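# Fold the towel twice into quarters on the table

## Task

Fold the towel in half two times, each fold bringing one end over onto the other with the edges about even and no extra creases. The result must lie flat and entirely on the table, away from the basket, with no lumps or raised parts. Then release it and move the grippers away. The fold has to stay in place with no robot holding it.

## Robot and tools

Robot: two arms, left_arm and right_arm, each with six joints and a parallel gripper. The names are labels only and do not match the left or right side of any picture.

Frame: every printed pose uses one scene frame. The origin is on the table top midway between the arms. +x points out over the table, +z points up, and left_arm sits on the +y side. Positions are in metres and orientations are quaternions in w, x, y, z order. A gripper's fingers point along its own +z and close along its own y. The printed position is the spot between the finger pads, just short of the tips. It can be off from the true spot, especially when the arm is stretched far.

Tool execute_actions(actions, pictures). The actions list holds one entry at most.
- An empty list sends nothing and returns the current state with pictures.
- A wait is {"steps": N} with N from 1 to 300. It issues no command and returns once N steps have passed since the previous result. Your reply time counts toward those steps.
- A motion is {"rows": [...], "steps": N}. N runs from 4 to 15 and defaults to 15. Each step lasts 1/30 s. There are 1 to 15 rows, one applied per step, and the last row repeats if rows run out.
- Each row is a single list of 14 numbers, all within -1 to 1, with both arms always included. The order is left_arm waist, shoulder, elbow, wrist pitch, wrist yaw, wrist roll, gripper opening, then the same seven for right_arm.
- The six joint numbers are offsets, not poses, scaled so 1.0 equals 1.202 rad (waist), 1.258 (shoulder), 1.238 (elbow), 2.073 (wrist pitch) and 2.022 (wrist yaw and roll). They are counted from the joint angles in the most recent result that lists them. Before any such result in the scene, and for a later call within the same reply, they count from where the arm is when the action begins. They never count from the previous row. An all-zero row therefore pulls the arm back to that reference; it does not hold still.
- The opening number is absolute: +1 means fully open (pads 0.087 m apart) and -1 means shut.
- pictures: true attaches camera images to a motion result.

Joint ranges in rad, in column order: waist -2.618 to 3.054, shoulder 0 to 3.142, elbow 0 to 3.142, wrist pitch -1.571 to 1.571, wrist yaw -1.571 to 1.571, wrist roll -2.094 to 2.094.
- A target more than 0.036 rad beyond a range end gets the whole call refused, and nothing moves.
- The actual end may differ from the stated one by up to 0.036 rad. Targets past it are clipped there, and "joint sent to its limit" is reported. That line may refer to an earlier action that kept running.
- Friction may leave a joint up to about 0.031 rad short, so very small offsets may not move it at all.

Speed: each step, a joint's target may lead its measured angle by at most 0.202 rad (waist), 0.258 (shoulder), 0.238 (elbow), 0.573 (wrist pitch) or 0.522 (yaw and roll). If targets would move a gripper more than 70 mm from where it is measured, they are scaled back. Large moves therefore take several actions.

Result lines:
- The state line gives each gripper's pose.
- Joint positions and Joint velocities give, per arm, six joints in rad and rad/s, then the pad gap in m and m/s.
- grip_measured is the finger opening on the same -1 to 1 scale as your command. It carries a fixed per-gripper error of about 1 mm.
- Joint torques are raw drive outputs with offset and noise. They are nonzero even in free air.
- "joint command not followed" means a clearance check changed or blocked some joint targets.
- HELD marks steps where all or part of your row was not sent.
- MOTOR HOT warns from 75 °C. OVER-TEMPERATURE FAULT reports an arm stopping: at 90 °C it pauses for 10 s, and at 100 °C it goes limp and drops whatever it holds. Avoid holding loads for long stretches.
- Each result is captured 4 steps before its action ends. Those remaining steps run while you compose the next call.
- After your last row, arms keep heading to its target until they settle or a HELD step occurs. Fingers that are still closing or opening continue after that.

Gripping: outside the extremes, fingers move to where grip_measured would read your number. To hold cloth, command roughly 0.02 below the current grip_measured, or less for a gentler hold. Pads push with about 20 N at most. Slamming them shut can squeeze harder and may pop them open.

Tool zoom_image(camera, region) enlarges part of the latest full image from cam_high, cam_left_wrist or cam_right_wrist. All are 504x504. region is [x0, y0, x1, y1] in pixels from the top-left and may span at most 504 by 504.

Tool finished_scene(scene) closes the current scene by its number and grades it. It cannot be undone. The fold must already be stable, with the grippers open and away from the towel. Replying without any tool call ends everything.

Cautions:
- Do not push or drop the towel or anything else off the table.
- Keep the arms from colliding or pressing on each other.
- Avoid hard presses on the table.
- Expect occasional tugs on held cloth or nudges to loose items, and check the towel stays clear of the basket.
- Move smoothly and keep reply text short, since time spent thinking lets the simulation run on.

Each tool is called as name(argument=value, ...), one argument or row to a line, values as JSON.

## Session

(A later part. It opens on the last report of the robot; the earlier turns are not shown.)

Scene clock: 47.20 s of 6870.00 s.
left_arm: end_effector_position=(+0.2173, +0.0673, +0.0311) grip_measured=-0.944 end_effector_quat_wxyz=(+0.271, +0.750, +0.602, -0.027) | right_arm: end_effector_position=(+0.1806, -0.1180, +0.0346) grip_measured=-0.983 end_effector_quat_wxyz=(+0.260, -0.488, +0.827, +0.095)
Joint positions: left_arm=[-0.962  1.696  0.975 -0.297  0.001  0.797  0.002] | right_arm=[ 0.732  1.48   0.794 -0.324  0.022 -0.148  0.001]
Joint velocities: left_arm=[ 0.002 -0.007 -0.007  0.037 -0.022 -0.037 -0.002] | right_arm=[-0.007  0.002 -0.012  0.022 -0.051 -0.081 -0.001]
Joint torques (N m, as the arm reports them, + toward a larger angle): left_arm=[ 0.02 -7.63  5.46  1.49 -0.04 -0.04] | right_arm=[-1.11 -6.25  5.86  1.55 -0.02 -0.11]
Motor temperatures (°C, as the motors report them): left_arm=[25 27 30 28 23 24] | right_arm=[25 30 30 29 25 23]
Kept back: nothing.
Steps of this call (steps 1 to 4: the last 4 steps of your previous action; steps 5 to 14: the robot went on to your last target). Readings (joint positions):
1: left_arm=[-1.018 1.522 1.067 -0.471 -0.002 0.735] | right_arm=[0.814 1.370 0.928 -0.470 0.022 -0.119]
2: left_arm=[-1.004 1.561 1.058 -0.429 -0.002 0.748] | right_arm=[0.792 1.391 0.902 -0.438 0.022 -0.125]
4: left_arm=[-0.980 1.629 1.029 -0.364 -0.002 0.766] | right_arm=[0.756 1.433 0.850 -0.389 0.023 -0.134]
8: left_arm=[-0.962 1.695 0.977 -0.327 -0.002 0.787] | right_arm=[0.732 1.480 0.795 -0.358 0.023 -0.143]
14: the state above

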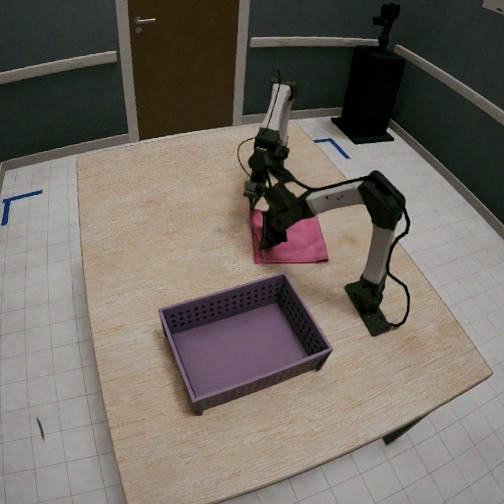

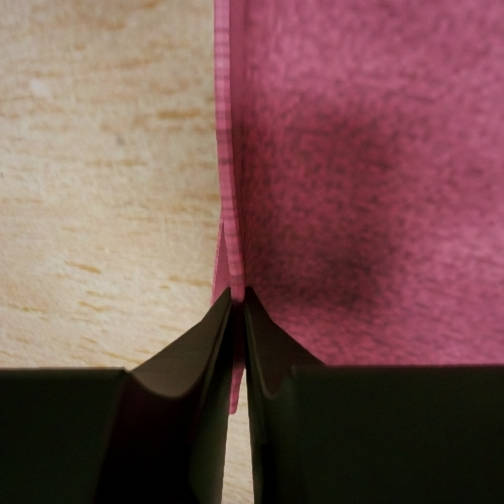

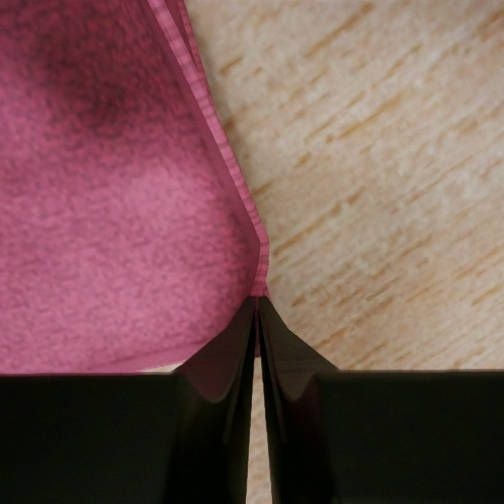

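execute_actions(
  actions=[
    {"rows":[[0,0,0,0,0,0,-1,0.02,-0.015,-0.01,0,0,0,-1],[0,0,0,0,0,0,-1,0.04,-0.03,-0.02,0,0,0,-1],[0,0,0,0,0,0,-1,0.06,-0.045,-0.035,0,0,0,-1],[0,0,0,0,0,0,-1,0.075,-0.055,-0.045,0,0,0,-1]],"steps":14},
  ],
  pictures=true,
)

Scene clock: 47.70 s of 6870.00 s.
left_arm: end_effector_position=(+0.2159, +0.0663, +0.0309) grip_measured=-0.944 end_effector_quat_wxyz=(+0.270, +0.757, +0.595, -0.029) | right_arm: end_effector_position=(+0.1592, -0.1101, +0.0395) grip_measured=-0.983 end_effector_quat_wxyz=(+0.267, -0.511, +0.810, +0.107)
Joint positions: left_arm=[-0.964  1.696  0.975 -0.3    0.008  0.812  0.002] | right_arm=[ 0.803  1.43   0.762 -0.322  0.028 -0.138  0.001]
Joint velocities: left_arm=[-0.002 -0.012 -0.007  0.037  0.022 -0.051 -0.001] | right_arm=[ 0.002 -0.002 -0.027  0.022  0.051  0.022 -0.   ]
Joint torques (N m, as the arm reports them, + toward a larger angle): left_arm=[-0.24 -7.3   6.2   1.41  0.   -0.24] | right_arm=[ 0.83 -7.53  4.48  1.36 -0.01 -0.04]
Motor temperatures (°C, as the motors report them): left_arm=[25 27 30 28 23 24] | right_arm=[25 30 30 29 25 23]
Steps of this call (steps 1 to 5: the robot went on to your last target; steps 6 to 15: the first 10 steps of this action). Readings (joint positions):
6: left_arm=[-0.962 1.696 0.975 -0.293 0.001 0.799] | right_arm=[0.734 1.480 0.794 -0.323 0.022 -0.150]
7: left_arm=[-0.962 1.696 0.975 -0.293 0.001 0.799] | right_arm=[0.740 1.479 0.794 -0.323 0.023 -0.150]
9: left_arm=[-0.962 1.696 0.975 -0.293 0.001 0.799] | right_arm=[0.771 1.462 0.779 -0.322 0.024 -0.150]
13: left_arm=[-0.964 1.696 0.975 -0.300 0.008 0.812] | right_arm=[0.803 1.430 0.763 -0.322 0.028 -0.138]
15: the state above

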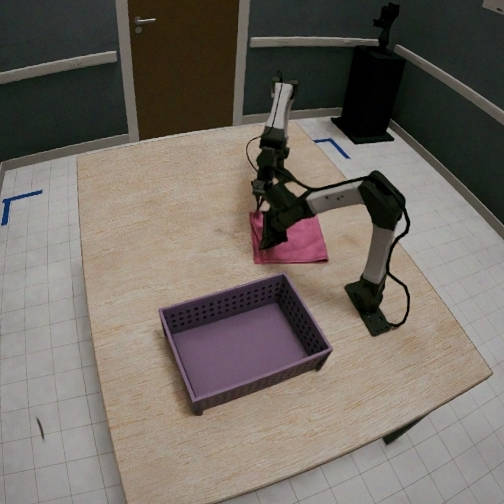

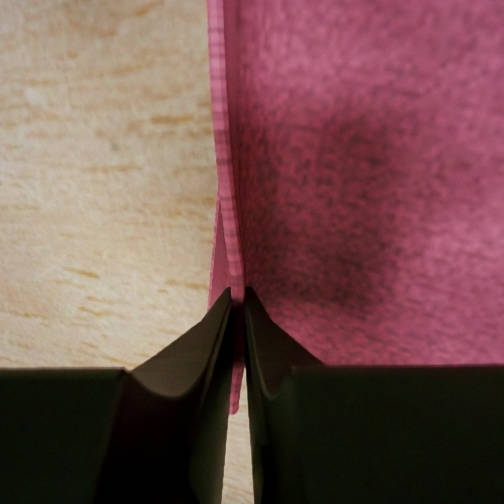

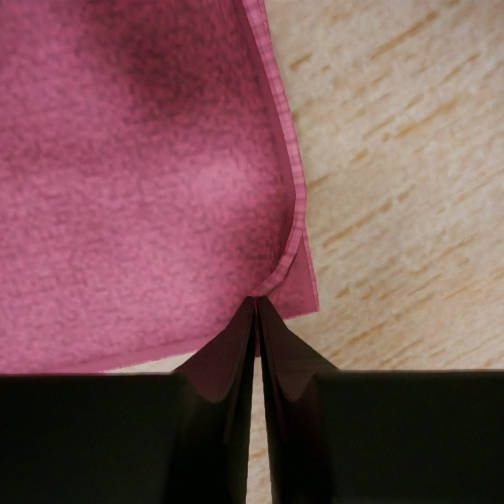

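execute_actions(
  actions=[
    {"rows":[[0,0,0,0,0,0,-0.8,-0.03,0,0,0,0,0,-0.9],[0,0,0,0,0,0,-0.5,-0.04,-0.01,0,0,0,0,-0.6],[0,0,0,0,0,0,-0.2,-0.05,-0.03,0,-0.03,0,0,-0.3],[0,0,0,0,0,0,0,-0.05,-0.06,0,-0.06,0,0,0],[0,0,0,0,0,0,0,-0.05,-0.1,0,-0.09,0,0,0],[0,0,0,0,0,0,0,-0.05,-0.14,0,-0.12,0,0,0],[0,0,0,0,0,0,0,-0.05,-0.18,0,-0.15,0,0,0.2],[0,-0.03,0,-0.03,0,0,0,-0.05,-0.22,0,-0.18,0,0,0.4],[0,-0.07,0,-0.06,0,0,0,-0.05,-0.26,0,-0.2,0,0.02,0.4],[0,-0.11,0,-0.09,0,0,0,-0.05,-0.3,0,-0.22,0,0.04,0.4],[0,-0.15,0,-0.12,0,0,0,-0.05,-0.34,0,-0.22,0,0.07,0.4],[-0.02,-0.2,-0.01,-0.15,0,-0.05,0.2,-0.03,-0.37,0,-0.22,0,0.07,0.4],[-0.05,-0.25,-0.03,-0.18,0,-0.1,0.4,0,-0.39,0,-0.22,0,0.07,0.4],[-0.08,-0.3,-0.05,-0.2,0,-0.15,0.4,0.02,-0.39,0,-0.22,0,0.07,0.4],[-0.2,-0.55,-0.2,-0.2,0,-0.28,0.4,0.04,-0.39,0,-0.22,0,0.07,0.4]],"steps":15},
  ],
)

execute_actions(
  actions=[
    {"steps":16},
  ],
  pictures=true,
)

zoom_image(
  camera="cam_high",
  region=[210,180,350,290],
)

Scene clock: 48.43 s of 6870.00 s.
left_arm: end_effector_position=(+0.2082, +0.0781, +0.0476) grip_measured=+0.000 end_effector_quat_wxyz=(+0.264, +0.758, +0.596, -0.028) | right_arm: end_effector_position=(+0.1400, -0.1617, +0.0950) grip_measured=+0.398 end_effector_quat_wxyz=(+0.280, -0.473, +0.828, +0.111)
Joint positions: left_arm=[-0.964  1.624  0.975 -0.385  0.008  0.813  0.044] | right_arm=[ 0.752  1.109  0.762 -0.614  0.028 -0.103  0.061]
Joint velocities: left_arm=[ 0.012 -1.16   0.017 -1.136  0.022 -0.007  0.001] | right_arm=[-0.007 -1.565  0.002 -1.018 -0.11   0.623  0.003]
Joint torques (N m, as the arm reports them, + toward a larger angle): left_arm=[ -0.53 -10.02   6.19   1.34   0.03  -0.12] | right_arm=[-1.21 -4.46  6.93  1.31 -0.08  0.06]
Motor temperatures (°C, as the motors report them): left_arm=[25 27 30 28 23 24] | right_arm=[25 31 30 29 25 23]
Steps of this call (steps 1 to 4: the last 4 steps of your previous action; steps 5 to 11: the robot went on to your last target; steps 12 to 22: the first 11 steps of this action). Readings (joint positions):
12: left_arm=[-0.964 1.696 0.975 -0.300 0.008 0.813] | right_arm=[0.800 1.430 0.762 -0.321 0.028 -0.138]
13: left_arm=[-0.964 1.696 0.975 -0.300 0.008 0.813] | right_arm=[0.791 1.430 0.762 -0.321 0.028 -0.138]
15: left_arm=[-0.964 1.696 0.975 -0.300 0.008 0.813] | right_arm=[0.767 1.421 0.762 -0.341 0.028 -0.138]
19: left_arm=[-0.964 1.693 0.975 -0.303 0.008 0.813] | right_arm=[0.752 1.278 0.762 -0.493 0.028 -0.138]
22: the state above

Scene clock: 48.97 s of 6870.00 s.
left_arm: end_effector_position=(+0.0765, +0.1409, +0.1115) grip_measured=+0.400 end_effector_quat_wxyz=(+0.284, +0.654, +0.685, -0.149) | right_arm: end_effector_position=(+0.1013, -0.1739, +0.1161) grip_measured=+0.400 end_effector_quat_wxyz=(+0.277, -0.470, +0.827, +0.140)
Joint positions: left_arm=[-1.196  0.996  0.752 -0.674  0.012  0.293  0.061] | right_arm=[ 0.841  0.942  0.762 -0.761  0.029 -0.009  0.061]
Joint velocities: left_arm=[-0.007 -0.007 -0.056 -0.11   0.022 -0.212 -0.001] | right_arm=[-0.007 -0.017 -0.007  0.037 -0.051 -0.037  0.001]
Joint torques (N m, as the arm reports them, + toward a larger angle): left_arm=[-1.02 -1.75  5.34  1.43 -0.01 -0.17] | right_arm=[ 0.42 -2.01  6.79  1.33  0.    0.09]
Motor temperatures (°C, as the motors report them): left_arm=[25 27 30 28 23 24] | right_arm=[25 30 30 29 25 23]
Kept back: nothing.
Steps of this call (steps 1 to 4: the last 4 steps of your previous action; steps 5 to 16: the robot went on to your last target). Readings (joint positions):
1: left_arm=[-0.966 1.576 0.975 -0.425 0.008 0.800] | right_arm=[0.752 1.057 0.762 -0.645 0.028 -0.084]
2: left_arm=[-0.973 1.518 0.972 -0.465 0.006 0.768] | right_arm=[0.758 1.010 0.762 -0.668 0.030 -0.067]
4: left_arm=[-1.016 1.389 0.949 -0.516 0.002 0.679] | right_arm=[0.797 0.953 0.762 -0.698 0.031 -0.045]
8: left_arm=[-1.155 1.133 0.823 -0.564 0.007 0.488] | right_arm=[0.840 0.942 0.762 -0.737 0.029 -0.023]
16: the state above

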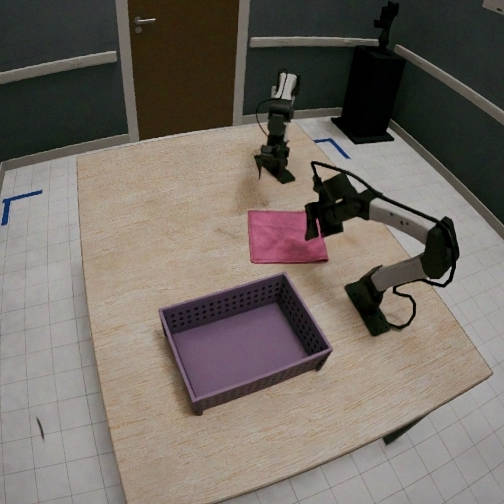

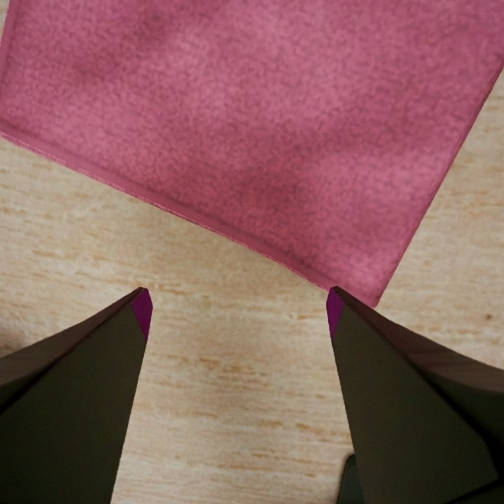

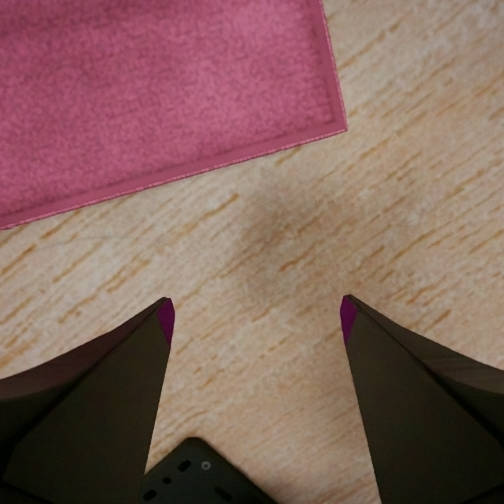

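Region (210, 180, 350, 290) of cam_high's 504x504 image, scaled by 3.600, with more detail than that image has; it fills the top 396 rows of this view, and the rest is white.

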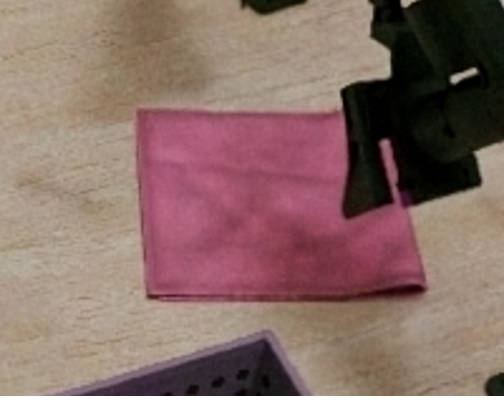

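execute_actions(
  actions=[
    {"rows":[[-0.02,-0.01,-0.02,0.01,0,0,0.4,0.04,0.02,0,0.03,0,0,0.4],[-0.05,-0.02,-0.04,0.02,0,0,0.4,0.08,0.05,0,0.055,0,0,0.4],[-0.08,-0.03,-0.06,0.035,0,0,0.4,0.125,0.08,0.01,0.08,0,0,0.4],[-0.11,-0.04,-0.08,0.05,0,0,0.4,0.17,0.11,0.02,0.105,0,0,0.4],[-0.14,-0.05,-0.1,0.065,0,0,0.4,0.215,0.14,0.025,0.13,0,0,0.4],[-0.17,-0.06,-0.12,0.08,0,0,0.4,0.26,0.17,0.025,0.155,0,0,0.4],[-0.2,-0.068,-0.14,0.095,0,0,0.4,0.305,0.2,0.025,0.18,0,0,0.4],[-0.225,-0.068,-0.16,0.112,0,0,0.4,0.35,0.23,0.025,0.205,0,0,0.4],[-0.243,-0.068,-0.18,0.112,0,0,0.4,0.39,0.26,0.025,0.23,0,0,0.4],[-0.243,-0.068,-0.2,0.112,0,0,0.4,0.43,0.29,0.025,0.26,0,0,0.4],[-0.243,-0.068,-0.22,0.112,0,0,0.4,0.46,0.32,0.025,0.26,0,0,0.4],[-0.243,-0.068,-0.24,0.112,0,0,0.4,0.485,0.35,0.025,0.26,0,0,0.4],[-0.243,-0.068,-0.24,0.112,0,0,0.4,0.505,0.38,0.025,0.26,0,0,0.4],[-0.243,-0.068,-0.24,0.112,0,0,0.4,0.505,0.405,0.025,0.26,0,0,0.4]],"steps":15},
  ],
)

execute_actions(
  actions=[
    {"steps":12},
  ],
  pictures=true,
)

Scene clock: 49.83 s of 6870.00 s.
left_arm: end_effector_position=(+0.0091, +0.1315, +0.0747) grip_measured=+0.400 end_effector_quat_wxyz=(+0.278, +0.732, +0.587, -0.202) | right_arm: end_effector_position=(+0.0064, -0.0580, +0.0853) grip_measured=+0.400 end_effector_quat_wxyz=(+0.259, -0.640, +0.689, +0.219)
Joint positions: left_arm=[-1.471  0.921  0.551 -0.498  0.014  0.283  0.061] | right_arm=[ 1.31   1.263  0.778 -0.394  0.034 -0.007  0.061]
Joint velocities: left_arm=[-0.286 -0.007 -0.701  0.476  0.051  0.037  0.001] | right_arm=[ 1.302  1.082 -0.027  1.223 -0.037  0.081  0.   ]
Joint torques (N m, as the arm reports them, + toward a larger angle): left_arm=[-0.46 -2.39  4.91  1.54 -0.02 -0.04] | right_arm=[ 0.08 -3.36  8.13  1.4  -0.05  0.  ]
Motor temperatures (°C, as the motors report them): left_arm=[25 27 30 28 23 24] | right_arm=[25 30 30 29 25 23]
Steps of this call (steps 1 to 15: the robot went on to your last target; steps 16 to 26: the first 11 steps of this action). Readings (joint positions):
16: left_arm=[-1.198 0.996 0.751 -0.685 0.012 0.259] | right_arm=[0.846 0.942 0.762 -0.760 0.031 -0.007]
17: left_arm=[-1.207 0.995 0.748 -0.677 0.009 0.264] | right_arm=[0.865 0.947 0.762 -0.749 0.033 -0.007]
19: left_arm=[-1.258 0.979 0.721 -0.642 0.007 0.270] | right_arm=[0.944 0.986 0.764 -0.696 0.036 -0.007]
23: left_arm=[-1.402 0.932 0.624 -0.554 0.009 0.279] | right_arm=[1.157 1.144 0.778 -0.532 0.036 -0.007]
26: the state above

Scene clock: 50.23 s of 6870.00 s.
left_arm: end_effector_position=(+0.0067, +0.1442, +0.0490) grip_measured=+0.400 end_effector_quat_wxyz=(+0.261, +0.741, +0.589, -0.191) | right_arm: end_effector_position=(-0.0380, -0.0344, +0.0467) grip_measured=+0.400 end_effector_quat_wxyz=(+0.228, -0.691, +0.649, +0.224)
Joint positions: left_arm=[-1.478  0.921  0.47  -0.46   0.014  0.285  0.061] | right_arm=[ 1.443  1.448  0.778 -0.252  0.026 -0.007  0.061]
Joint velocities: left_arm=[-0.012 -0.007 -0.007  0.037 -0.007 -0.037 -0.   ] | right_arm=[-0.017  0.007 -0.012  0.081 -0.007  0.066  0.   ]
Joint torques (N m, as the arm reports them, + toward a larger angle): left_arm=[-1.14 -2.28  5.69  1.66 -0.02 -0.04] | right_arm=[-0.2  -5.7   7.6   1.65  0.04 -0.01]
Motor temperatures (°C, as the motors report them): left_arm=[25 27 30 28 23 24] | right_arm=[25 30 30 29 25 23]
Kept back: nothing.
Steps of this call (steps 1 to 4: the last 4 steps of your previous action; steps 5 to 12: the robot went on to your last target). Readings (joint positions):
1: left_arm=[-1.477 0.921 0.527 -0.486 0.014 0.284] | right_arm=[1.353 1.301 0.778 -0.357 0.033 -0.007]
2: left_arm=[-1.478 0.921 0.504 -0.480 0.014 0.284] | right_arm=[1.390 1.337 0.778 -0.329 0.031 -0.007]
4: left_arm=[-1.478 0.921 0.476 -0.480 0.014 0.285] | right_arm=[1.434 1.404 0.778 -0.291 0.027 -0.007]
8: left_arm=[-1.478 0.921 0.470 -0.470 0.014 0.285] | right_arm=[1.443 1.448 0.778 -0.274 0.026 -0.007]
12: the state above

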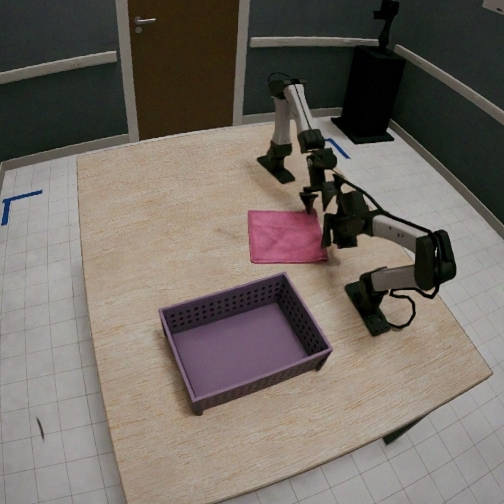

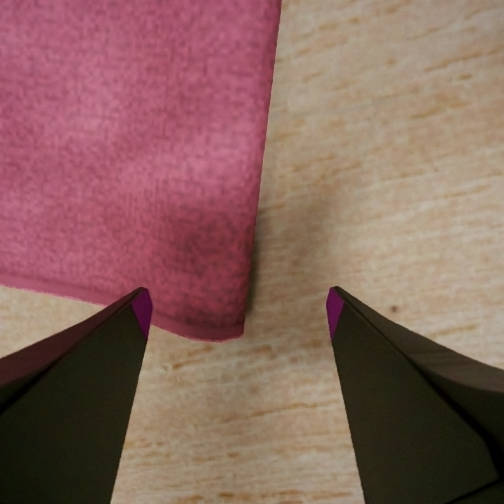

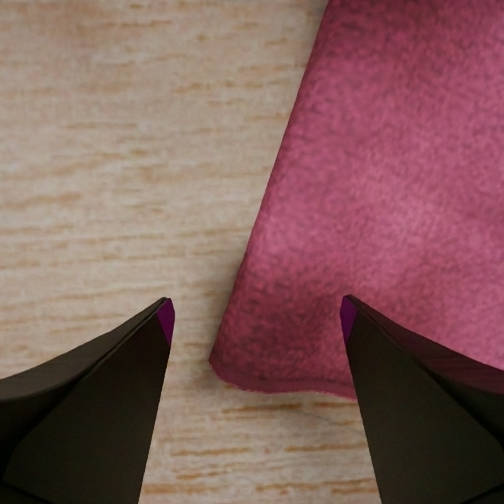

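execute_actions(
  actions=[
    {"rows":[[0.015,0,-0.015,0.025,0,0,0.4,0.01,-0.02,-0.02,0.02,0,-0.03,0.4],[0.03,0.005,-0.03,0.05,0,0,0.4,0.02,-0.03,-0.04,0.04,0,-0.06,0.4],[0.035,0.01,-0.045,0.075,0,0,0.4,0.02,-0.035,-0.065,0.06,0,-0.06,0.4],[0.035,0.015,-0.06,0.098,0,0,0.4,0.02,-0.035,-0.09,0.08,0,-0.06,0.4],[0.035,0.02,-0.075,0.098,0,0,0.4,0.02,-0.035,-0.115,0.09,0,-0.06,0.4],[0.035,0.025,-0.09,0.098,0,0,0.4,0.02,-0.035,-0.135,0.09,0,-0.06,0.4],[0.035,0.03,-0.105,0.098,0,0,0.4,0.02,-0.03,-0.148,0.09,0,-0.06,0.4],[0.035,0.04,-0.122,0.098,0,0,0.4,0.02,-0.02,-0.148,0.09,0,-0.06,0.4],[0.035,0.05,-0.122,0.098,0,0,0.4,0.02,-0.005,-0.148,0.09,0,-0.06,0.4],[0.035,0.06,-0.122,0.098,0,0,0.4,0.02,0.01,-0.148,0.09,0,-0.06,0.4]],"steps":14},
  ],
)

execute_actions(
  actions=[
    {"rows":[[0,0.035,0,0,0,0,0.4,0,0.03,0,0,0,0,0.4],[0,0.035,0,0,0,0,0.25,0,0.03,0,0,0,0,0.25],[0,0.035,0,0,0,0,0.1,0,0.03,0,0,0,0,0.1],[0,0.035,0,0,0,0,-0.05,0,0.03,0,0,0,0,-0.05],[0,0.035,0,0,0,0,-0.2,0,0.03,0,0,0,0,-0.2],[0,0.035,0,0,0,0,-0.36,0,0.03,0,0,0,0,-0.36],[0,0.035,0,0,0,0,-0.52,0,0.03,0,0,0,0,-0.52],[0,0.035,0,0,0,0,-0.68,0,0.03,0,0,0,0,-0.68],[0,0.035,0,0,0,0,-0.84,0,0.03,0,0,0,0,-0.84],[0,0.035,0,0,0,0,-1,0,0.03,0,0,0,0,-1]],"steps":12},
  ],
)

execute_actions(
  actions=[
    {"steps":5},
  ],
  pictures=true,
)

Scene clock: 50.93 s of 6870.00 s.
left_arm: end_effector_position=(+0.0137, +0.1437, +0.0206) grip_measured=+0.400 end_effector_quat_wxyz=(+0.272, +0.729, +0.598, -0.193) | right_arm: end_effector_position=(-0.0363, -0.0584, +0.0146) grip_measured=+0.400 end_effector_quat_wxyz=(-0.237, +0.727, -0.609, -0.213)
Joint positions: left_arm=[-1.447  0.958  0.355 -0.289  0.015  0.285  0.061] | right_arm=[ 1.457  1.421  0.61  -0.112  0.027 -0.107  0.061]
Joint velocities: left_arm=[-0.002  0.403 -0.354  0.037 -0.037 -0.022 -0.001] | right_arm=[ 0.002  0.071 -0.061  0.388  0.066 -0.242 -0.001]
Joint torques (N m, as the arm reports them, + toward a larger angle): left_arm=[ 0.26 -0.61  5.52  1.81  0.01 -0.12] | right_arm=[ 0.45 -2.54  5.27  1.38 -0.11  0.1 ]
Motor temperatures (°C, as the motors report them): left_arm=[25 27 30 29 23 24] | right_arm=[25 30 30 29 25 23]
Steps of this call (steps 1 to 11: the robot went on to your last target; steps 12 to 21: the first 10 steps of this action). Readings (joint positions):
12: left_arm=[-1.478 0.921 0.470 -0.451 0.014 0.285] | right_arm=[1.443 1.448 0.778 -0.240 0.026 -0.014]
13: left_arm=[-1.473 0.921 0.468 -0.440 0.015 0.285] | right_arm=[1.445 1.445 0.773 -0.230 0.026 -0.031]
15: left_arm=[-1.455 0.921 0.451 -0.386 0.015 0.285] | right_arm=[1.452 1.431 0.738 -0.185 0.026 -0.063]
19: left_arm=[-1.447 0.936 0.387 -0.300 0.015 0.285] | right_arm=[1.457 1.419 0.636 -0.118 0.026 -0.096]
21: the state above

Scene clock: 51.33 s of 6870.00 s.
left_arm: end_effector_position=(+0.0147, +0.1461, +0.0104) grip_measured=-0.588 end_effector_quat_wxyz=(+0.263, +0.732, +0.601, -0.183) | right_arm: end_effector_position=(-0.0334, -0.0504, +0.0164) grip_measured=-0.588 end_effector_quat_wxyz=(-0.254, +0.724, -0.604, -0.215)
Joint positions: left_arm=[-1.447  0.999  0.341 -0.26   0.008  0.286  0.018] | right_arm=[ 1.457  1.432  0.61  -0.072  0.044 -0.117  0.018]
Joint velocities: left_arm=[ 0.002  0.007 -0.002  0.11  -0.037 -0.022 -0.161] | right_arm=[-0.012  0.002 -0.002  0.081  0.066 -0.095 -0.16 ]
Joint torques (N m, as the arm reports them, + toward a larger angle): left_arm=[-0.6  -0.05  6.32  1.31  0.14 -0.07] | right_arm=[-0.38 -2.89  6.    1.33 -0.29  0.01]
Motor temperatures (°C, as the motors report them): left_arm=[25 27 30 29 23 24] | right_arm=[25 30 30 29 25 23]
Steps of this call (steps 1 to 4: the last 4 steps of your previous action; steps 5 to 12: the first 8 steps of this action, its rows measured from where the robot was after step 4). Readings (joint positions):
4: left_arm=[-1.447 0.982 0.339 -0.279 0.015 0.285] | right_arm=[1.457 1.429 0.610 -0.085 0.027 -0.116]
5: left_arm=[-1.447 0.984 0.339 -0.279 0.015 0.285] | right_arm=[1.457 1.430 0.610 -0.085 0.027 -0.116]
6: left_arm=[-1.447 0.989 0.339 -0.279 0.021 0.283] | right_arm=[1.457 1.432 0.610 -0.085 0.029 -0.116]
8: left_arm=[-1.447 0.994 0.341 -0.277 0.038 0.282] | right_arm=[1.457 1.432 0.610 -0.082 0.038 -0.117]
12: the state above

Scene clock: 51.50 s of 6870.00 s.
left_arm: end_effector_position=(+0.0138, +0.1424, +0.0132) grip_measured=-0.879 end_effector_quat_wxyz=(+0.267, +0.731, +0.599, -0.189) | right_arm: end_effector_position=(-0.0332, -0.0495, +0.0170) grip_measured=-0.821 end_effector_quat_wxyz=(-0.256, +0.723, -0.604, -0.216)
Joint positions: left_arm=[-1.447  0.999  0.345 -0.251  0.015  0.286  0.005] | right_arm=[ 1.457  1.432  0.61  -0.068  0.046 -0.117  0.008]
Joint velocities: left_arm=[-0.022 -0.002 -0.002 -0.066 -0.022 -0.022  0.005] | right_arm=[-0.002  0.002 -0.002 -0.081 -0.066 -0.066 -0.001]
Joint torques (N m, as the arm reports them, + toward a larger angle): left_arm=[-0.46 -0.24  6.02  1.35  0.01 -0.1 ] | right_arm=[-0.6  -2.81  5.97  1.32 -0.15  0.  ]
Motor temperatures (°C, as the motors report them): left_arm=[25 27 30 29 23 24] | right_arm=[25 30 30 29 25 23]
Kept back: nothing.
Steps of this call (steps 1 to 4: the last 4 steps of your previous action; step 5: the robot went on to your last target). Readings (joint positions):
1: left_arm=[-1.447 0.999 0.341 -0.257 0.009 0.286] | right_arm=[1.457 1.432 0.610 -0.069 0.046 -0.117]
2: left_arm=[-1.447 0.999 0.342 -0.254 0.015 0.286] | right_arm=[1.457 1.432 0.610 -0.069 0.046 -0.117]
4: left_arm=[-1.447 0.999 0.345 -0.251 0.015 0.286] | right_arm=[1.457 1.432 0.610 -0.068 0.046 -0.117]
5: the state above

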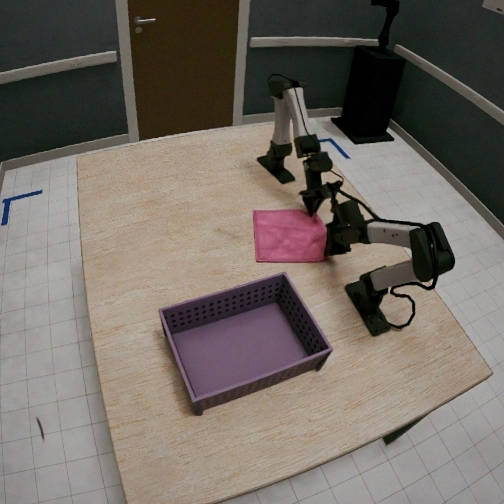

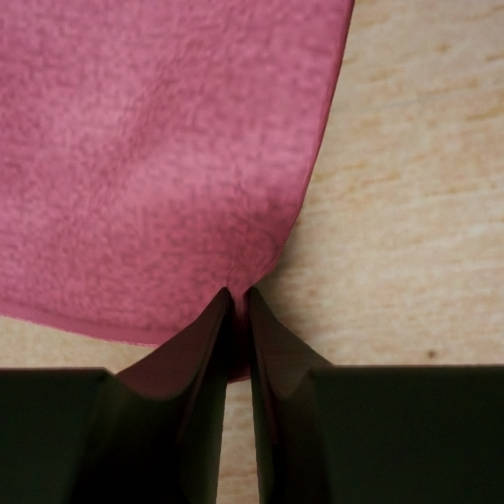

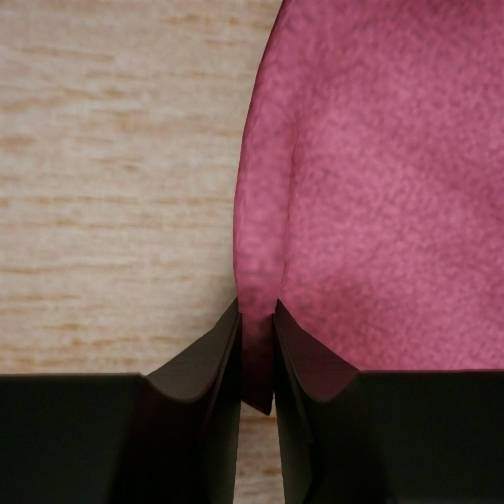

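execute_actions(
  actions=[
    {"rows":[[0,0,0.03,-0.02,0,0,-1,0,-0.015,0.015,-0.02,0,0,-1],[0.005,0,0.06,-0.04,0,0.01,-1,-0.005,-0.03,0.03,-0.045,0,0,-1],[0.015,0,0.09,-0.06,0,0.02,-1,-0.015,-0.05,0.045,-0.07,0,0,-1],[0.03,0.005,0.12,-0.08,0,0.03,-1,-0.03,-0.07,0.065,-0.095,0,0,-1],[0.045,0.01,0.15,-0.095,0,0.04,-1,-0.045,-0.09,0.085,-0.12,0,0,-1],[0.06,0.02,0.175,-0.11,0,0.05,-1,-0.065,-0.105,0.1,-0.145,0,0,-1],[0.08,0.03,0.2,-0.118,0,0.06,-1,-0.085,-0.12,0.115,-0.165,0,0,-1],[0.1,0.04,0.22,-0.118,0,0.07,-1,-0.105,-0.13,0.125,-0.178,0,0,-1],[0.12,0.05,0.24,-0.118,0,0.08,-1,-0.125,-0.14,0.135,-0.178,0,0,-1],[0.135,0.06,0.255,-0.118,0,0.085,-1,-0.145,-0.148,0.145,-0.178,0,0,-1],[0.15,0.068,0.268,-0.118,0,0.085,-1,-0.16,-0.148,0.145,-0.178,0,0,-1]],"steps":15},
  ],
)

execute_actions(
  actions=[
    {"steps":9},
  ],
  pictures=true,
)

Scene clock: 52.30 s of 6870.00 s.
left_arm: end_effector_position=(+0.0595, +0.1073, +0.0882) grip_measured=-0.883 end_effector_quat_wxyz=(+0.316, +0.715, +0.601, -0.168) | right_arm: end_effector_position=(+0.0126, -0.0540, +0.0822) grip_measured=-0.830 end_effector_quat_wxyz=(+0.279, -0.674, +0.652, +0.205)
Joint positions: left_arm=[-1.31   1.046  0.637 -0.43   0.014  0.399  0.005] | right_arm=[ 1.311  1.274  0.763 -0.353  0.044 -0.117  0.007]
Joint velocities: left_arm=[ 0.574  0.325  0.628 -0.242 -0.022  0.286  0.001] | right_arm=[-0.642 -0.359  0.339 -0.374 -0.037  0.007 -0.001]
Joint torques (N m, as the arm reports them, + toward a larger angle): left_arm=[-0.09 -1.38  6.87  1.27  0.07 -0.05] | right_arm=[-1.08 -5.23  7.41  1.27  0.04  0.03]
Motor temperatures (°C, as the motors report them): left_arm=[25 27 30 29 23 24] | right_arm=[25 30 30 29 25 23]
Steps of this call (steps 1 to 13: the robot went on to your last target; steps 14 to 24: the first 11 steps of this action). Readings (joint positions):
14: left_arm=[-1.447 0.999 0.350 -0.254 0.015 0.286] | right_arm=[1.457 1.432 0.612 -0.069 0.047 -0.117]
15: left_arm=[-1.447 0.999 0.362 -0.267 0.015 0.288] | right_arm=[1.457 1.430 0.617 -0.079 0.047 -0.117]
17: left_arm=[-1.442 0.999 0.410 -0.315 0.015 0.301] | right_arm=[1.452 1.409 0.638 -0.132 0.047 -0.117]
21: left_arm=[-1.377 1.013 0.552 -0.407 0.015 0.354] | right_arm=[1.385 1.325 0.714 -0.287 0.044 -0.117]
24: the state above

Scene clock: 52.60 s of 6870.00 s.
left_arm: end_effector_position=(+0.0707, +0.1098, +0.0905) grip_measured=-0.883 end_effector_quat_wxyz=(+0.312, +0.721, +0.600, -0.149) | right_arm: end_effector_position=(+0.0242, -0.0641, +0.0849) grip_measured=-0.830 end_effector_quat_wxyz=(+0.273, -0.665, +0.668, +0.190)
Joint positions: left_arm=[-1.276  1.069  0.669 -0.464  0.011  0.443  0.005] | right_arm=[ 1.273  1.258  0.779 -0.415  0.046 -0.117  0.007]
Joint velocities: left_arm=[-0.002  0.002 -0.012 -0.037 -0.007  0.037 -0.   ] | right_arm=[-0.012 -0.012  0.012 -0.066 -0.037 -0.022 -0.   ]
Joint torques (N m, as the arm reports them, + toward a larger angle): left_arm=[ 0.07 -1.7   7.14  1.45  0.07 -0.01] | right_arm=[-1.24 -5.58  7.65  1.43  0.04  0.  ]
Motor temperatures (°C, as the motors report them): left_arm=[25 27 30 29 23 24] | right_arm=[25 30 30 29 25 23]
Kept back: nothing.
Steps of this call (steps 1 to 4: the last 4 steps of your previous action; steps 5 to 9: the robot went on to your last target). Readings (joint positions):
1: left_arm=[-1.293 1.055 0.654 -0.432 0.012 0.409] | right_arm=[1.292 1.264 0.772 -0.363 0.044 -0.117]
2: left_arm=[-1.282 1.061 0.664 -0.433 0.011 0.417] | right_arm=[1.279 1.259 0.777 -0.371 0.046 -0.117]
4: left_arm=[-1.276 1.066 0.669 -0.439 0.011 0.428] | right_arm=[1.273 1.258 0.779 -0.386 0.046 -0.117]
8: left_arm=[-1.276 1.069 0.669 -0.461 0.011 0.441] | right_arm=[1.273 1.258 0.779 -0.413 0.046 -0.117]
9: the state above

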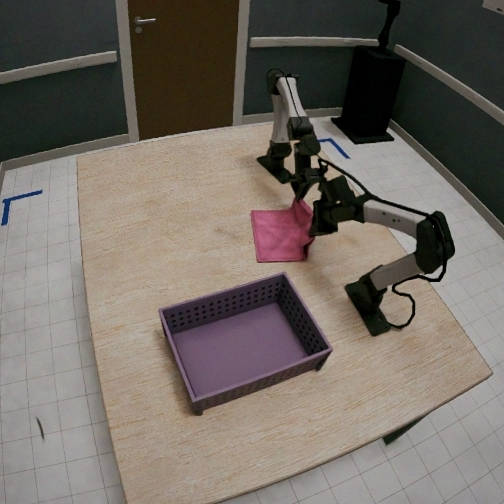

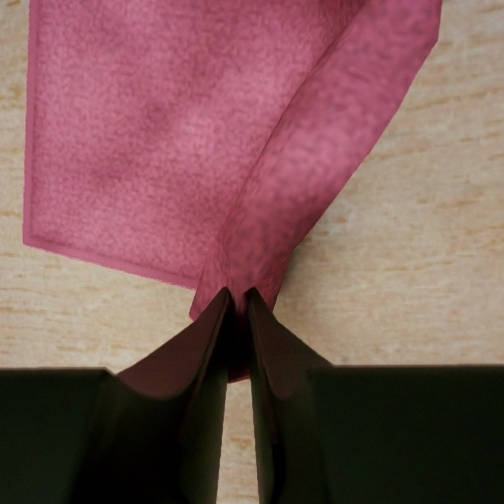

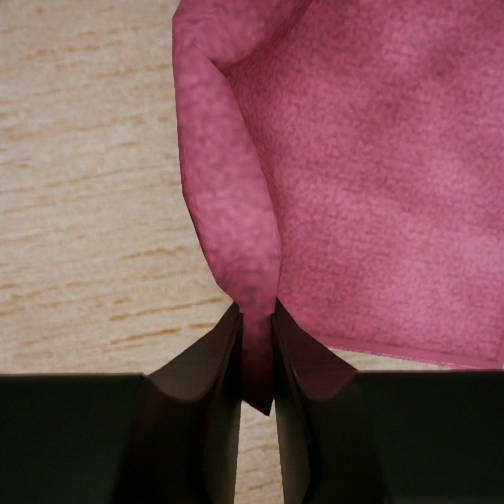

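execute_actions(
  actions=[
    {"rows":[[0.035,0.03,0.025,-0.01,0.02,0.01,-1,-0.045,0,0,-0.01,-0.025,0,-1],[0.075,0.065,0.05,-0.01,0.04,0.02,-1,-0.095,0,0,-0.01,-0.05,0,-1],[0.115,0.1,0.075,-0.01,0.06,0.03,-1,-0.15,0.01,0,-0.01,-0.075,0,-1],[0.155,0.14,0.1,0,0.08,0.04,-1,-0.205,0.02,0,-0.01,-0.1,0,-1],[0.195,0.185,0.125,0.01,0.1,0.05,-1,-0.26,0.035,0.005,-0.01,-0.125,0,-1],[0.235,0.23,0.145,0.02,0.12,0.06,-1,-0.31,0.05,0.01,0,-0.15,0,-1],[0.27,0.275,0.165,0.03,0.148,0.07,-1,-0.36,0.07,0.015,0.005,-0.175,0,-1],[0.3,0.315,0.18,0.04,0.148,0.08,-1,-0.405,0.09,0.02,0.01,-0.175,0,-1],[0.33,0.355,0.19,0.05,0.148,0.08,-1,-0.44,0.108,0.02,0.01,-0.175,0,-1],[0.35,0.386,0.2,0.05,0.148,0.08,-1,-0.47,0.122,0.02,0.01,-0.175,0,-1]],"steps":15},
  ],
)

execute_actions(
  actions=[
    {"steps":10},
  ],
  pictures=true,
)

zoom_image(
  camera="cam_high",
  region=[210,180,350,290],
)

Scene clock: 53.60 s of 6870.00 s.
left_arm: end_effector_position=(+0.1763, +0.0833, +0.0609) grip_measured=-0.883 end_effector_quat_wxyz=(+0.261, +0.667, +0.678, -0.166) | right_arm: end_effector_position=(+0.1311, -0.0996, +0.0601) grip_measured=-0.830 end_effector_quat_wxyz=(+0.219, -0.509, +0.804, +0.217)
Joint positions: left_arm=[-0.89   1.5    0.902 -0.386  0.245  0.56   0.005] | right_arm=[ 0.748  1.371  0.789 -0.402 -0.233 -0.117  0.007]
Joint velocities: left_arm=[ 0.769  1.121  0.193  0.315  0.256  0.212 -0.   ] | right_arm=[-0.945  0.549  0.012  0.066 -0.374  0.022  0.   ]
Joint torques (N m, as the arm reports them, + toward a larger angle): left_arm=[-1.42 -6.88  6.57  1.2   0.44  0.04] | right_arm=[ 1.32 -5.17  7.85  1.34 -0.35  0.05]
Motor temperatures (°C, as the motors report them): left_arm=[25 27 30 29 23 24] | right_arm=[25 30 30 29 25 23]
Steps of this call (steps 1 to 19: the robot went on to your last target; steps 20 to 30: the first 11 steps of this action). Readings (joint positions):
20: left_arm=[-1.272 1.072 0.671 -0.472 0.017 0.450] | right_arm=[1.267 1.258 0.779 -0.421 0.037 -0.117]
21: left_arm=[-1.255 1.084 0.680 -0.475 0.033 0.455] | right_arm=[1.247 1.258 0.779 -0.421 0.017 -0.117]
23: left_arm=[-1.183 1.145 0.726 -0.479 0.077 0.473] | right_arm=[1.153 1.258 0.779 -0.421 -0.039 -0.117]
27: left_arm=[-0.998 1.351 0.849 -0.437 0.193 0.527] | right_arm=[0.893 1.301 0.782 -0.413 -0.175 -0.117]
30: the state above

Scene clock: 53.93 s of 6870.00 s.
left_arm: end_effector_position=(+0.1801, +0.0842, +0.0457) grip_measured=-0.883 end_effector_quat_wxyz=(+0.243, +0.671, +0.677, -0.179) | right_arm: end_effector_position=(+0.1315, -0.1012, +0.0540) grip_measured=-0.830 end_effector_quat_wxyz=(+0.199, -0.499, +0.810, +0.234)
Joint positions: left_arm=[-0.858  1.558  0.904 -0.372  0.294  0.592  0.005] | right_arm=[ 0.71   1.4    0.789 -0.4   -0.292 -0.117  0.007]
Joint velocities: left_arm=[-0.002 -0.007  0.002 -0.007  0.007  0.007 -0.001] | right_arm=[-0.012  0.002  0.002 -0.037 -0.051 -0.022 -0.   ]
Joint torques (N m, as the arm reports them, + toward a larger angle): left_arm=[-0.36 -6.37  7.01  1.43  0.36  0.01] | right_arm=[-0.64 -5.23  7.53  1.42 -0.28  0.01]
Motor temperatures (°C, as the motors report them): left_arm=[25 27 30 29 23 24] | right_arm=[25 30 30 29 25 23]
Kept back: nothing.
Steps of this call (steps 1 to 4: the last 4 steps of your previous action; steps 5 to 10: the robot went on to your last target). Readings (joint positions):
1: left_arm=[-0.870 1.531 0.904 -0.377 0.252 0.566] | right_arm=[0.723 1.387 0.789 -0.402 -0.242 -0.117]
2: left_arm=[-0.860 1.548 0.904 -0.375 0.261 0.571] | right_arm=[0.712 1.396 0.789 -0.402 -0.251 -0.117]
4: left_arm=[-0.858 1.558 0.904 -0.375 0.277 0.580] | right_arm=[0.710 1.400 0.789 -0.400 -0.270 -0.117]
8: left_arm=[-0.858 1.558 0.904 -0.372 0.291 0.590] | right_arm=[0.710 1.400 0.789 -0.400 -0.288 -0.117]
10: the state above

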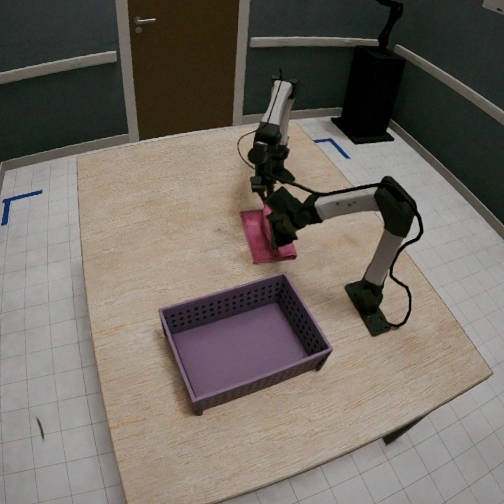

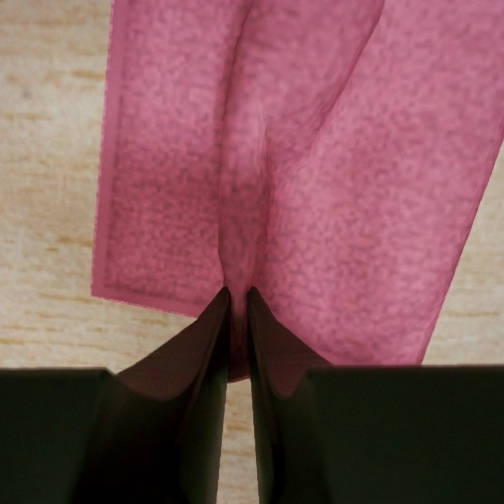

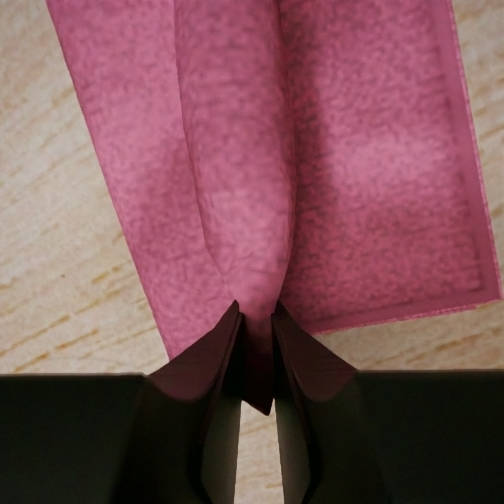

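Region (210, 180, 350, 290) of cam_high's 504x504 image, scaled by 3.600, with more detail than that image has; it fills the top 396 rows of this view, and the rest is white.

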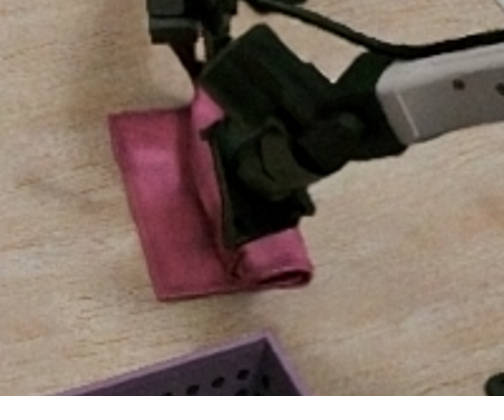

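execute_actions(
  actions=[
    {"rows":[[0.015,0.015,0.02,0,0,0.01,-1,-0.03,0.01,0.005,0.01,0,-0.02,-1],[0.03,0.035,0.04,0,0,0.02,-1,-0.06,0.025,0.01,0.02,0,-0.04,-1],[0.05,0.055,0.06,0,0,0.03,-1,-0.09,0.045,0.018,0.035,0,-0.05,-1],[0.064,0.076,0.08,0,0,0.03,-1,-0.112,0.068,0.018,0.035,0,-0.05,-1]],"steps":15},
  ],
  pictures=true,
)

zoom_image(
  camera="cam_high",
  region=[210,180,350,290],
)

Scene clock: 54.57 s of 6870.00 s.
left_arm: end_effector_position=(+0.2186, +0.0782, +0.0500) grip_measured=-0.883 end_effector_quat_wxyz=(+0.263, +0.663, +0.680, -0.169) | right_arm: end_effector_position=(+0.1763, -0.1142, +0.0430) grip_measured=-0.830 end_effector_quat_wxyz=(+0.225, -0.480, +0.820, +0.215)
Joint positions: left_arm=[-0.789  1.637  0.993 -0.359  0.301  0.637  0.005] | right_arm=[ 0.582  1.469  0.798 -0.333 -0.298 -0.197  0.007]
Joint velocities: left_arm=[-0.012  0.012  0.012  0.051  0.022  0.066  0.   ] | right_arm=[ 0.002 -0.022 -0.022  0.037  0.051 -0.037  0.001]
Joint torques (N m, as the arm reports them, + toward a larger angle): left_arm=[ 0.04 -5.83  6.96  1.27  0.11  0.02] | right_arm=[-1.06 -5.26  7.42  1.26 -0.09 -0.02]
Motor temperatures (°C, as the motors report them): left_arm=[25 27 30 29 23 24] | right_arm=[25 30 30 29 25 23]
Steps of this call (steps 1 to 8: the robot went on to your last target; steps 9 to 19: the first 11 steps of this action). Readings (joint positions):
9: left_arm=[-0.857 1.558 0.904 -0.372 0.297 0.597] | right_arm=[0.707 1.400 0.789 -0.400 -0.297 -0.122]
10: left_arm=[-0.853 1.561 0.909 -0.374 0.297 0.602] | right_arm=[0.696 1.400 0.789 -0.399 -0.299 -0.134]
12: left_arm=[-0.830 1.590 0.943 -0.377 0.299 0.618] | right_arm=[0.646 1.415 0.792 -0.382 -0.301 -0.161]
16: left_arm=[-0.789 1.636 0.992 -0.359 0.299 0.631] | right_arm=[0.582 1.466 0.798 -0.342 -0.298 -0.187]
19: the state above

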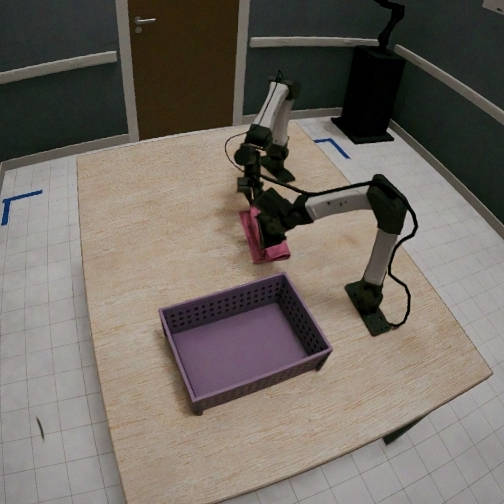

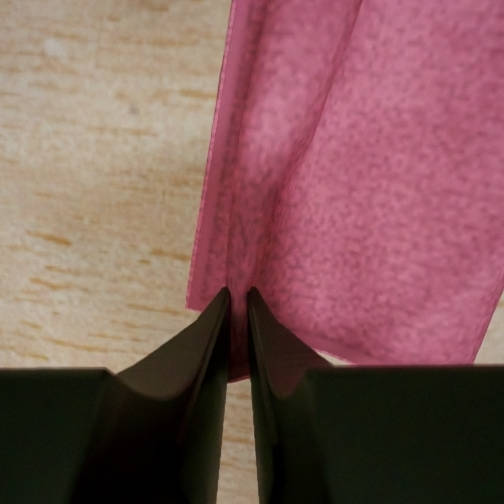

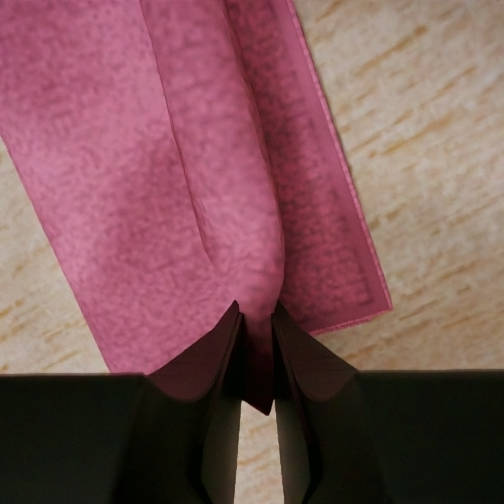

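Region (210, 180, 350, 290) of cam_high's 504x504 image, scaled by 3.600, with more detail than that image has; it fills the top 396 rows of this view, and the rest is white.

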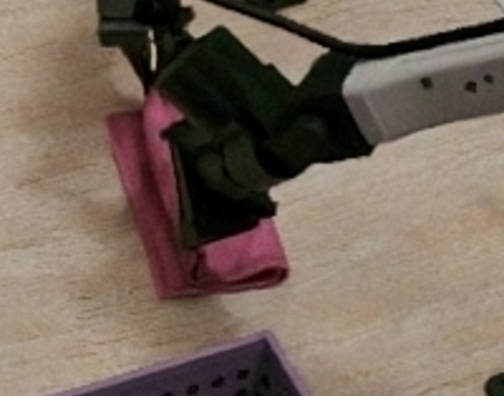

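execute_actions(
  actions=[
    {"rows":[[0,0,0,0,0,0,-0.7,0,0,0,0,0,0,-0.7],[0.01,0,0,0,0,0,-0.5,-0.015,0,0,0,0,0,-0.5],[0.02,0,0,0,0,0,-0.2,-0.03,0,0,0,0,0,-0.2],[0.03,0,0,0,0,0,0.1,-0.05,0,0,0,0,0,0.1],[0.04,-0.01,0,-0.01,0,0,0.3,-0.07,-0.02,0.01,-0.02,0,0,0.3],[0.04,-0.03,0,-0.03,0,0,0.3,-0.085,-0.04,0.02,-0.04,0,0,0.3],[0.04,-0.055,0,-0.05,0,0,0.3,-0.1,-0.07,0.03,-0.07,0,0,0.3],[0.04,-0.08,0.01,-0.07,0,0,0.3,-0.11,-0.1,0.04,-0.1,0,0,0.3],[0.04,-0.11,0.02,-0.09,0,0,0.3,-0.12,-0.13,0.05,-0.13,0,0,0.3],[0.03,-0.15,0.02,-0.12,0,0,0.3,-0.13,-0.17,0.06,-0.16,0,0,0.3],[0.02,-0.19,0.02,-0.15,0,0,0.3,-0.14,-0.21,0.07,-0.19,0,0,0.3],[0,-0.24,0.02,-0.18,0,0,0.3,-0.15,-0.25,0.08,-0.22,0,0,0.3],[-0.03,-0.29,0.02,-0.21,0,-0.05,0.3,-0.15,-0.29,0.09,-0.25,0,0,0.3],[-0.06,-0.34,0,-0.24,0,-0.1,0.3,-0.15,-0.33,0.1,-0.27,0,0,0.3],[-0.2,-0.65,-0.06,-0.28,-0.1,-0.3,0.3,-0.15,-0.38,0.1,-0.27,0,0,0.3]],"steps":15},
  ],
)

execute_actions(
  actions=[
    {"steps":18},
  ],
  pictures=true,
)

zoom_image(
  camera="cam_high",
  region=[210,180,350,290],
)

Scene clock: 55.30 s of 6870.00 s.
left_arm: end_effector_position=(+0.2144, +0.1042, +0.0809) grip_measured=+0.300 end_effector_quat_wxyz=(+0.268, +0.651, +0.692, -0.162) | right_arm: end_effector_position=(+0.1898, -0.1598, +0.0769) grip_measured=+0.300 end_effector_quat_wxyz=(+0.232, -0.425, +0.853, +0.196)
Joint positions: left_arm=[-0.749  1.507  0.993 -0.486  0.299  0.643  0.057] | right_arm=[ 0.442  1.328  0.834 -0.527 -0.297 -0.206  0.057]
Joint velocities: left_arm=[-0.046 -1.321 -0.007 -1.179 -0.007 -0.051 -0.   ] | right_arm=[-0.354 -1.36   0.379 -1.414 -0.037 -0.007 -0.001]
Joint torques (N m, as the arm reports them, + toward a larger angle): left_arm=[-1.46 -8.15  8.15  1.26  0.22 -0.16] | right_arm=[-1.24 -8.67  8.71  1.37 -0.11  0.1 ]
Motor temperatures (°C, as the motors report them): left_arm=[25 27 30 29 23 24] | right_arm=[25 30 30 29 25 23]
Steps of this call (steps 1 to 4: the last 4 steps of your previous action; steps 5 to 11: the robot went on to your last target; steps 12 to 22: the first 11 steps of this action). Readings (joint positions):
12: left_arm=[-0.789 1.637 0.993 -0.359 0.301 0.643] | right_arm=[0.582 1.469 0.798 -0.330 -0.298 -0.207]
13: left_arm=[-0.789 1.637 0.993 -0.359 0.301 0.643] | right_arm=[0.581 1.469 0.798 -0.330 -0.298 -0.207]
15: left_arm=[-0.784 1.637 0.993 -0.359 0.302 0.643] | right_arm=[0.568 1.469 0.798 -0.330 -0.299 -0.207]
19: left_arm=[-0.752 1.608 0.993 -0.396 0.300 0.643] | right_arm=[0.488 1.437 0.804 -0.398 -0.299 -0.206]
22: the state above

Scene clock: 55.90 s of 6870.00 s.
left_arm: end_effector_position=(+0.0793, +0.1683, +0.1960) grip_measured=+0.300 end_effector_quat_wxyz=(+0.323, +0.505, +0.765, -0.234) | right_arm: end_effector_position=(+0.1474, -0.1997, +0.1587) grip_measured=+0.300 end_effector_quat_wxyz=(+0.278, -0.412, +0.844, +0.200)
Joint positions: left_arm=[-1.019  0.806  0.942 -0.893  0.118  0.067  0.057] | right_arm=[ 0.412  0.981  0.924 -0.872 -0.298 -0.205  0.057]
Joint velocities: left_arm=[ 0.012  0.037 -0.056 -0.154 -0.11  -0.198 -0.   ] | right_arm=[-0.002  0.007  0.002 -0.081  0.022 -0.022 -0.001]
Joint torques (N m, as the arm reports them, + toward a larger angle): left_arm=[-1.2   0.15  5.25  1.55 -0.01 -0.17] | right_arm=[-1.33 -1.27  6.41  1.29 -0.17  0.06]
Motor temperatures (°C, as the motors report them): left_arm=[25 27 30 29 23 24] | right_arm=[25 30 30 29 25 23]
Kept back: nothing.
Steps of this call (steps 1 to 4: the last 4 steps of your previous action; steps 5 to 18: the robot went on to your last target). Readings (joint positions):
1: left_arm=[-0.753 1.457 0.993 -0.526 0.298 0.643] | right_arm=[0.430 1.278 0.849 -0.574 -0.297 -0.206]
2: left_arm=[-0.765 1.400 0.993 -0.569 0.296 0.629] | right_arm=[0.421 1.224 0.865 -0.622 -0.297 -0.205]
4: left_arm=[-0.820 1.280 0.992 -0.643 0.278 0.547] | right_arm=[0.412 1.112 0.895 -0.708 -0.297 -0.205]
8: left_arm=[-0.983 1.017 0.965 -0.753 0.202 0.305] | right_arm=[0.412 0.982 0.923 -0.794 -0.298 -0.205]
18: the state above

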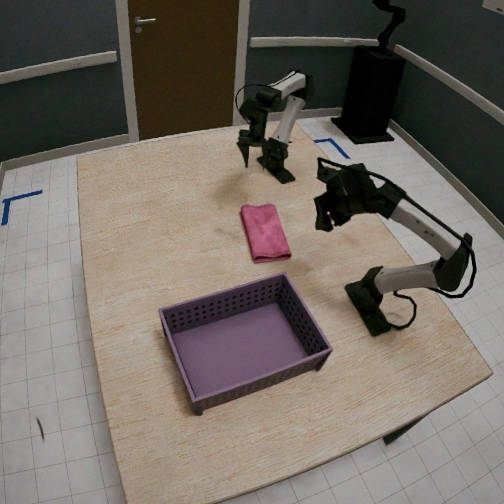

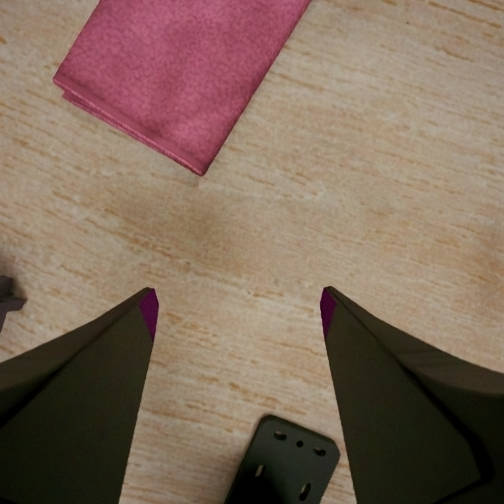

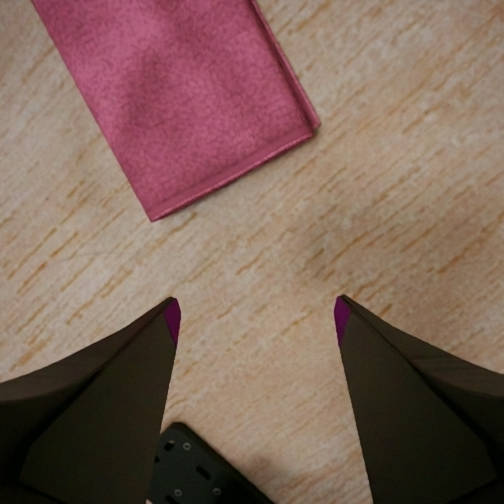

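Region (210, 180, 350, 290) of cam_high's 504x504 image, scaled by 3.600, with more detail than that image has; it fills the top 396 rows of this view, and the rest is white.

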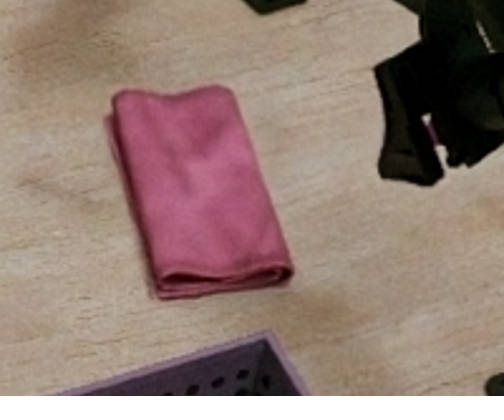

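finished_scene(
  scene=2,
)

The scene is finished: the task was done.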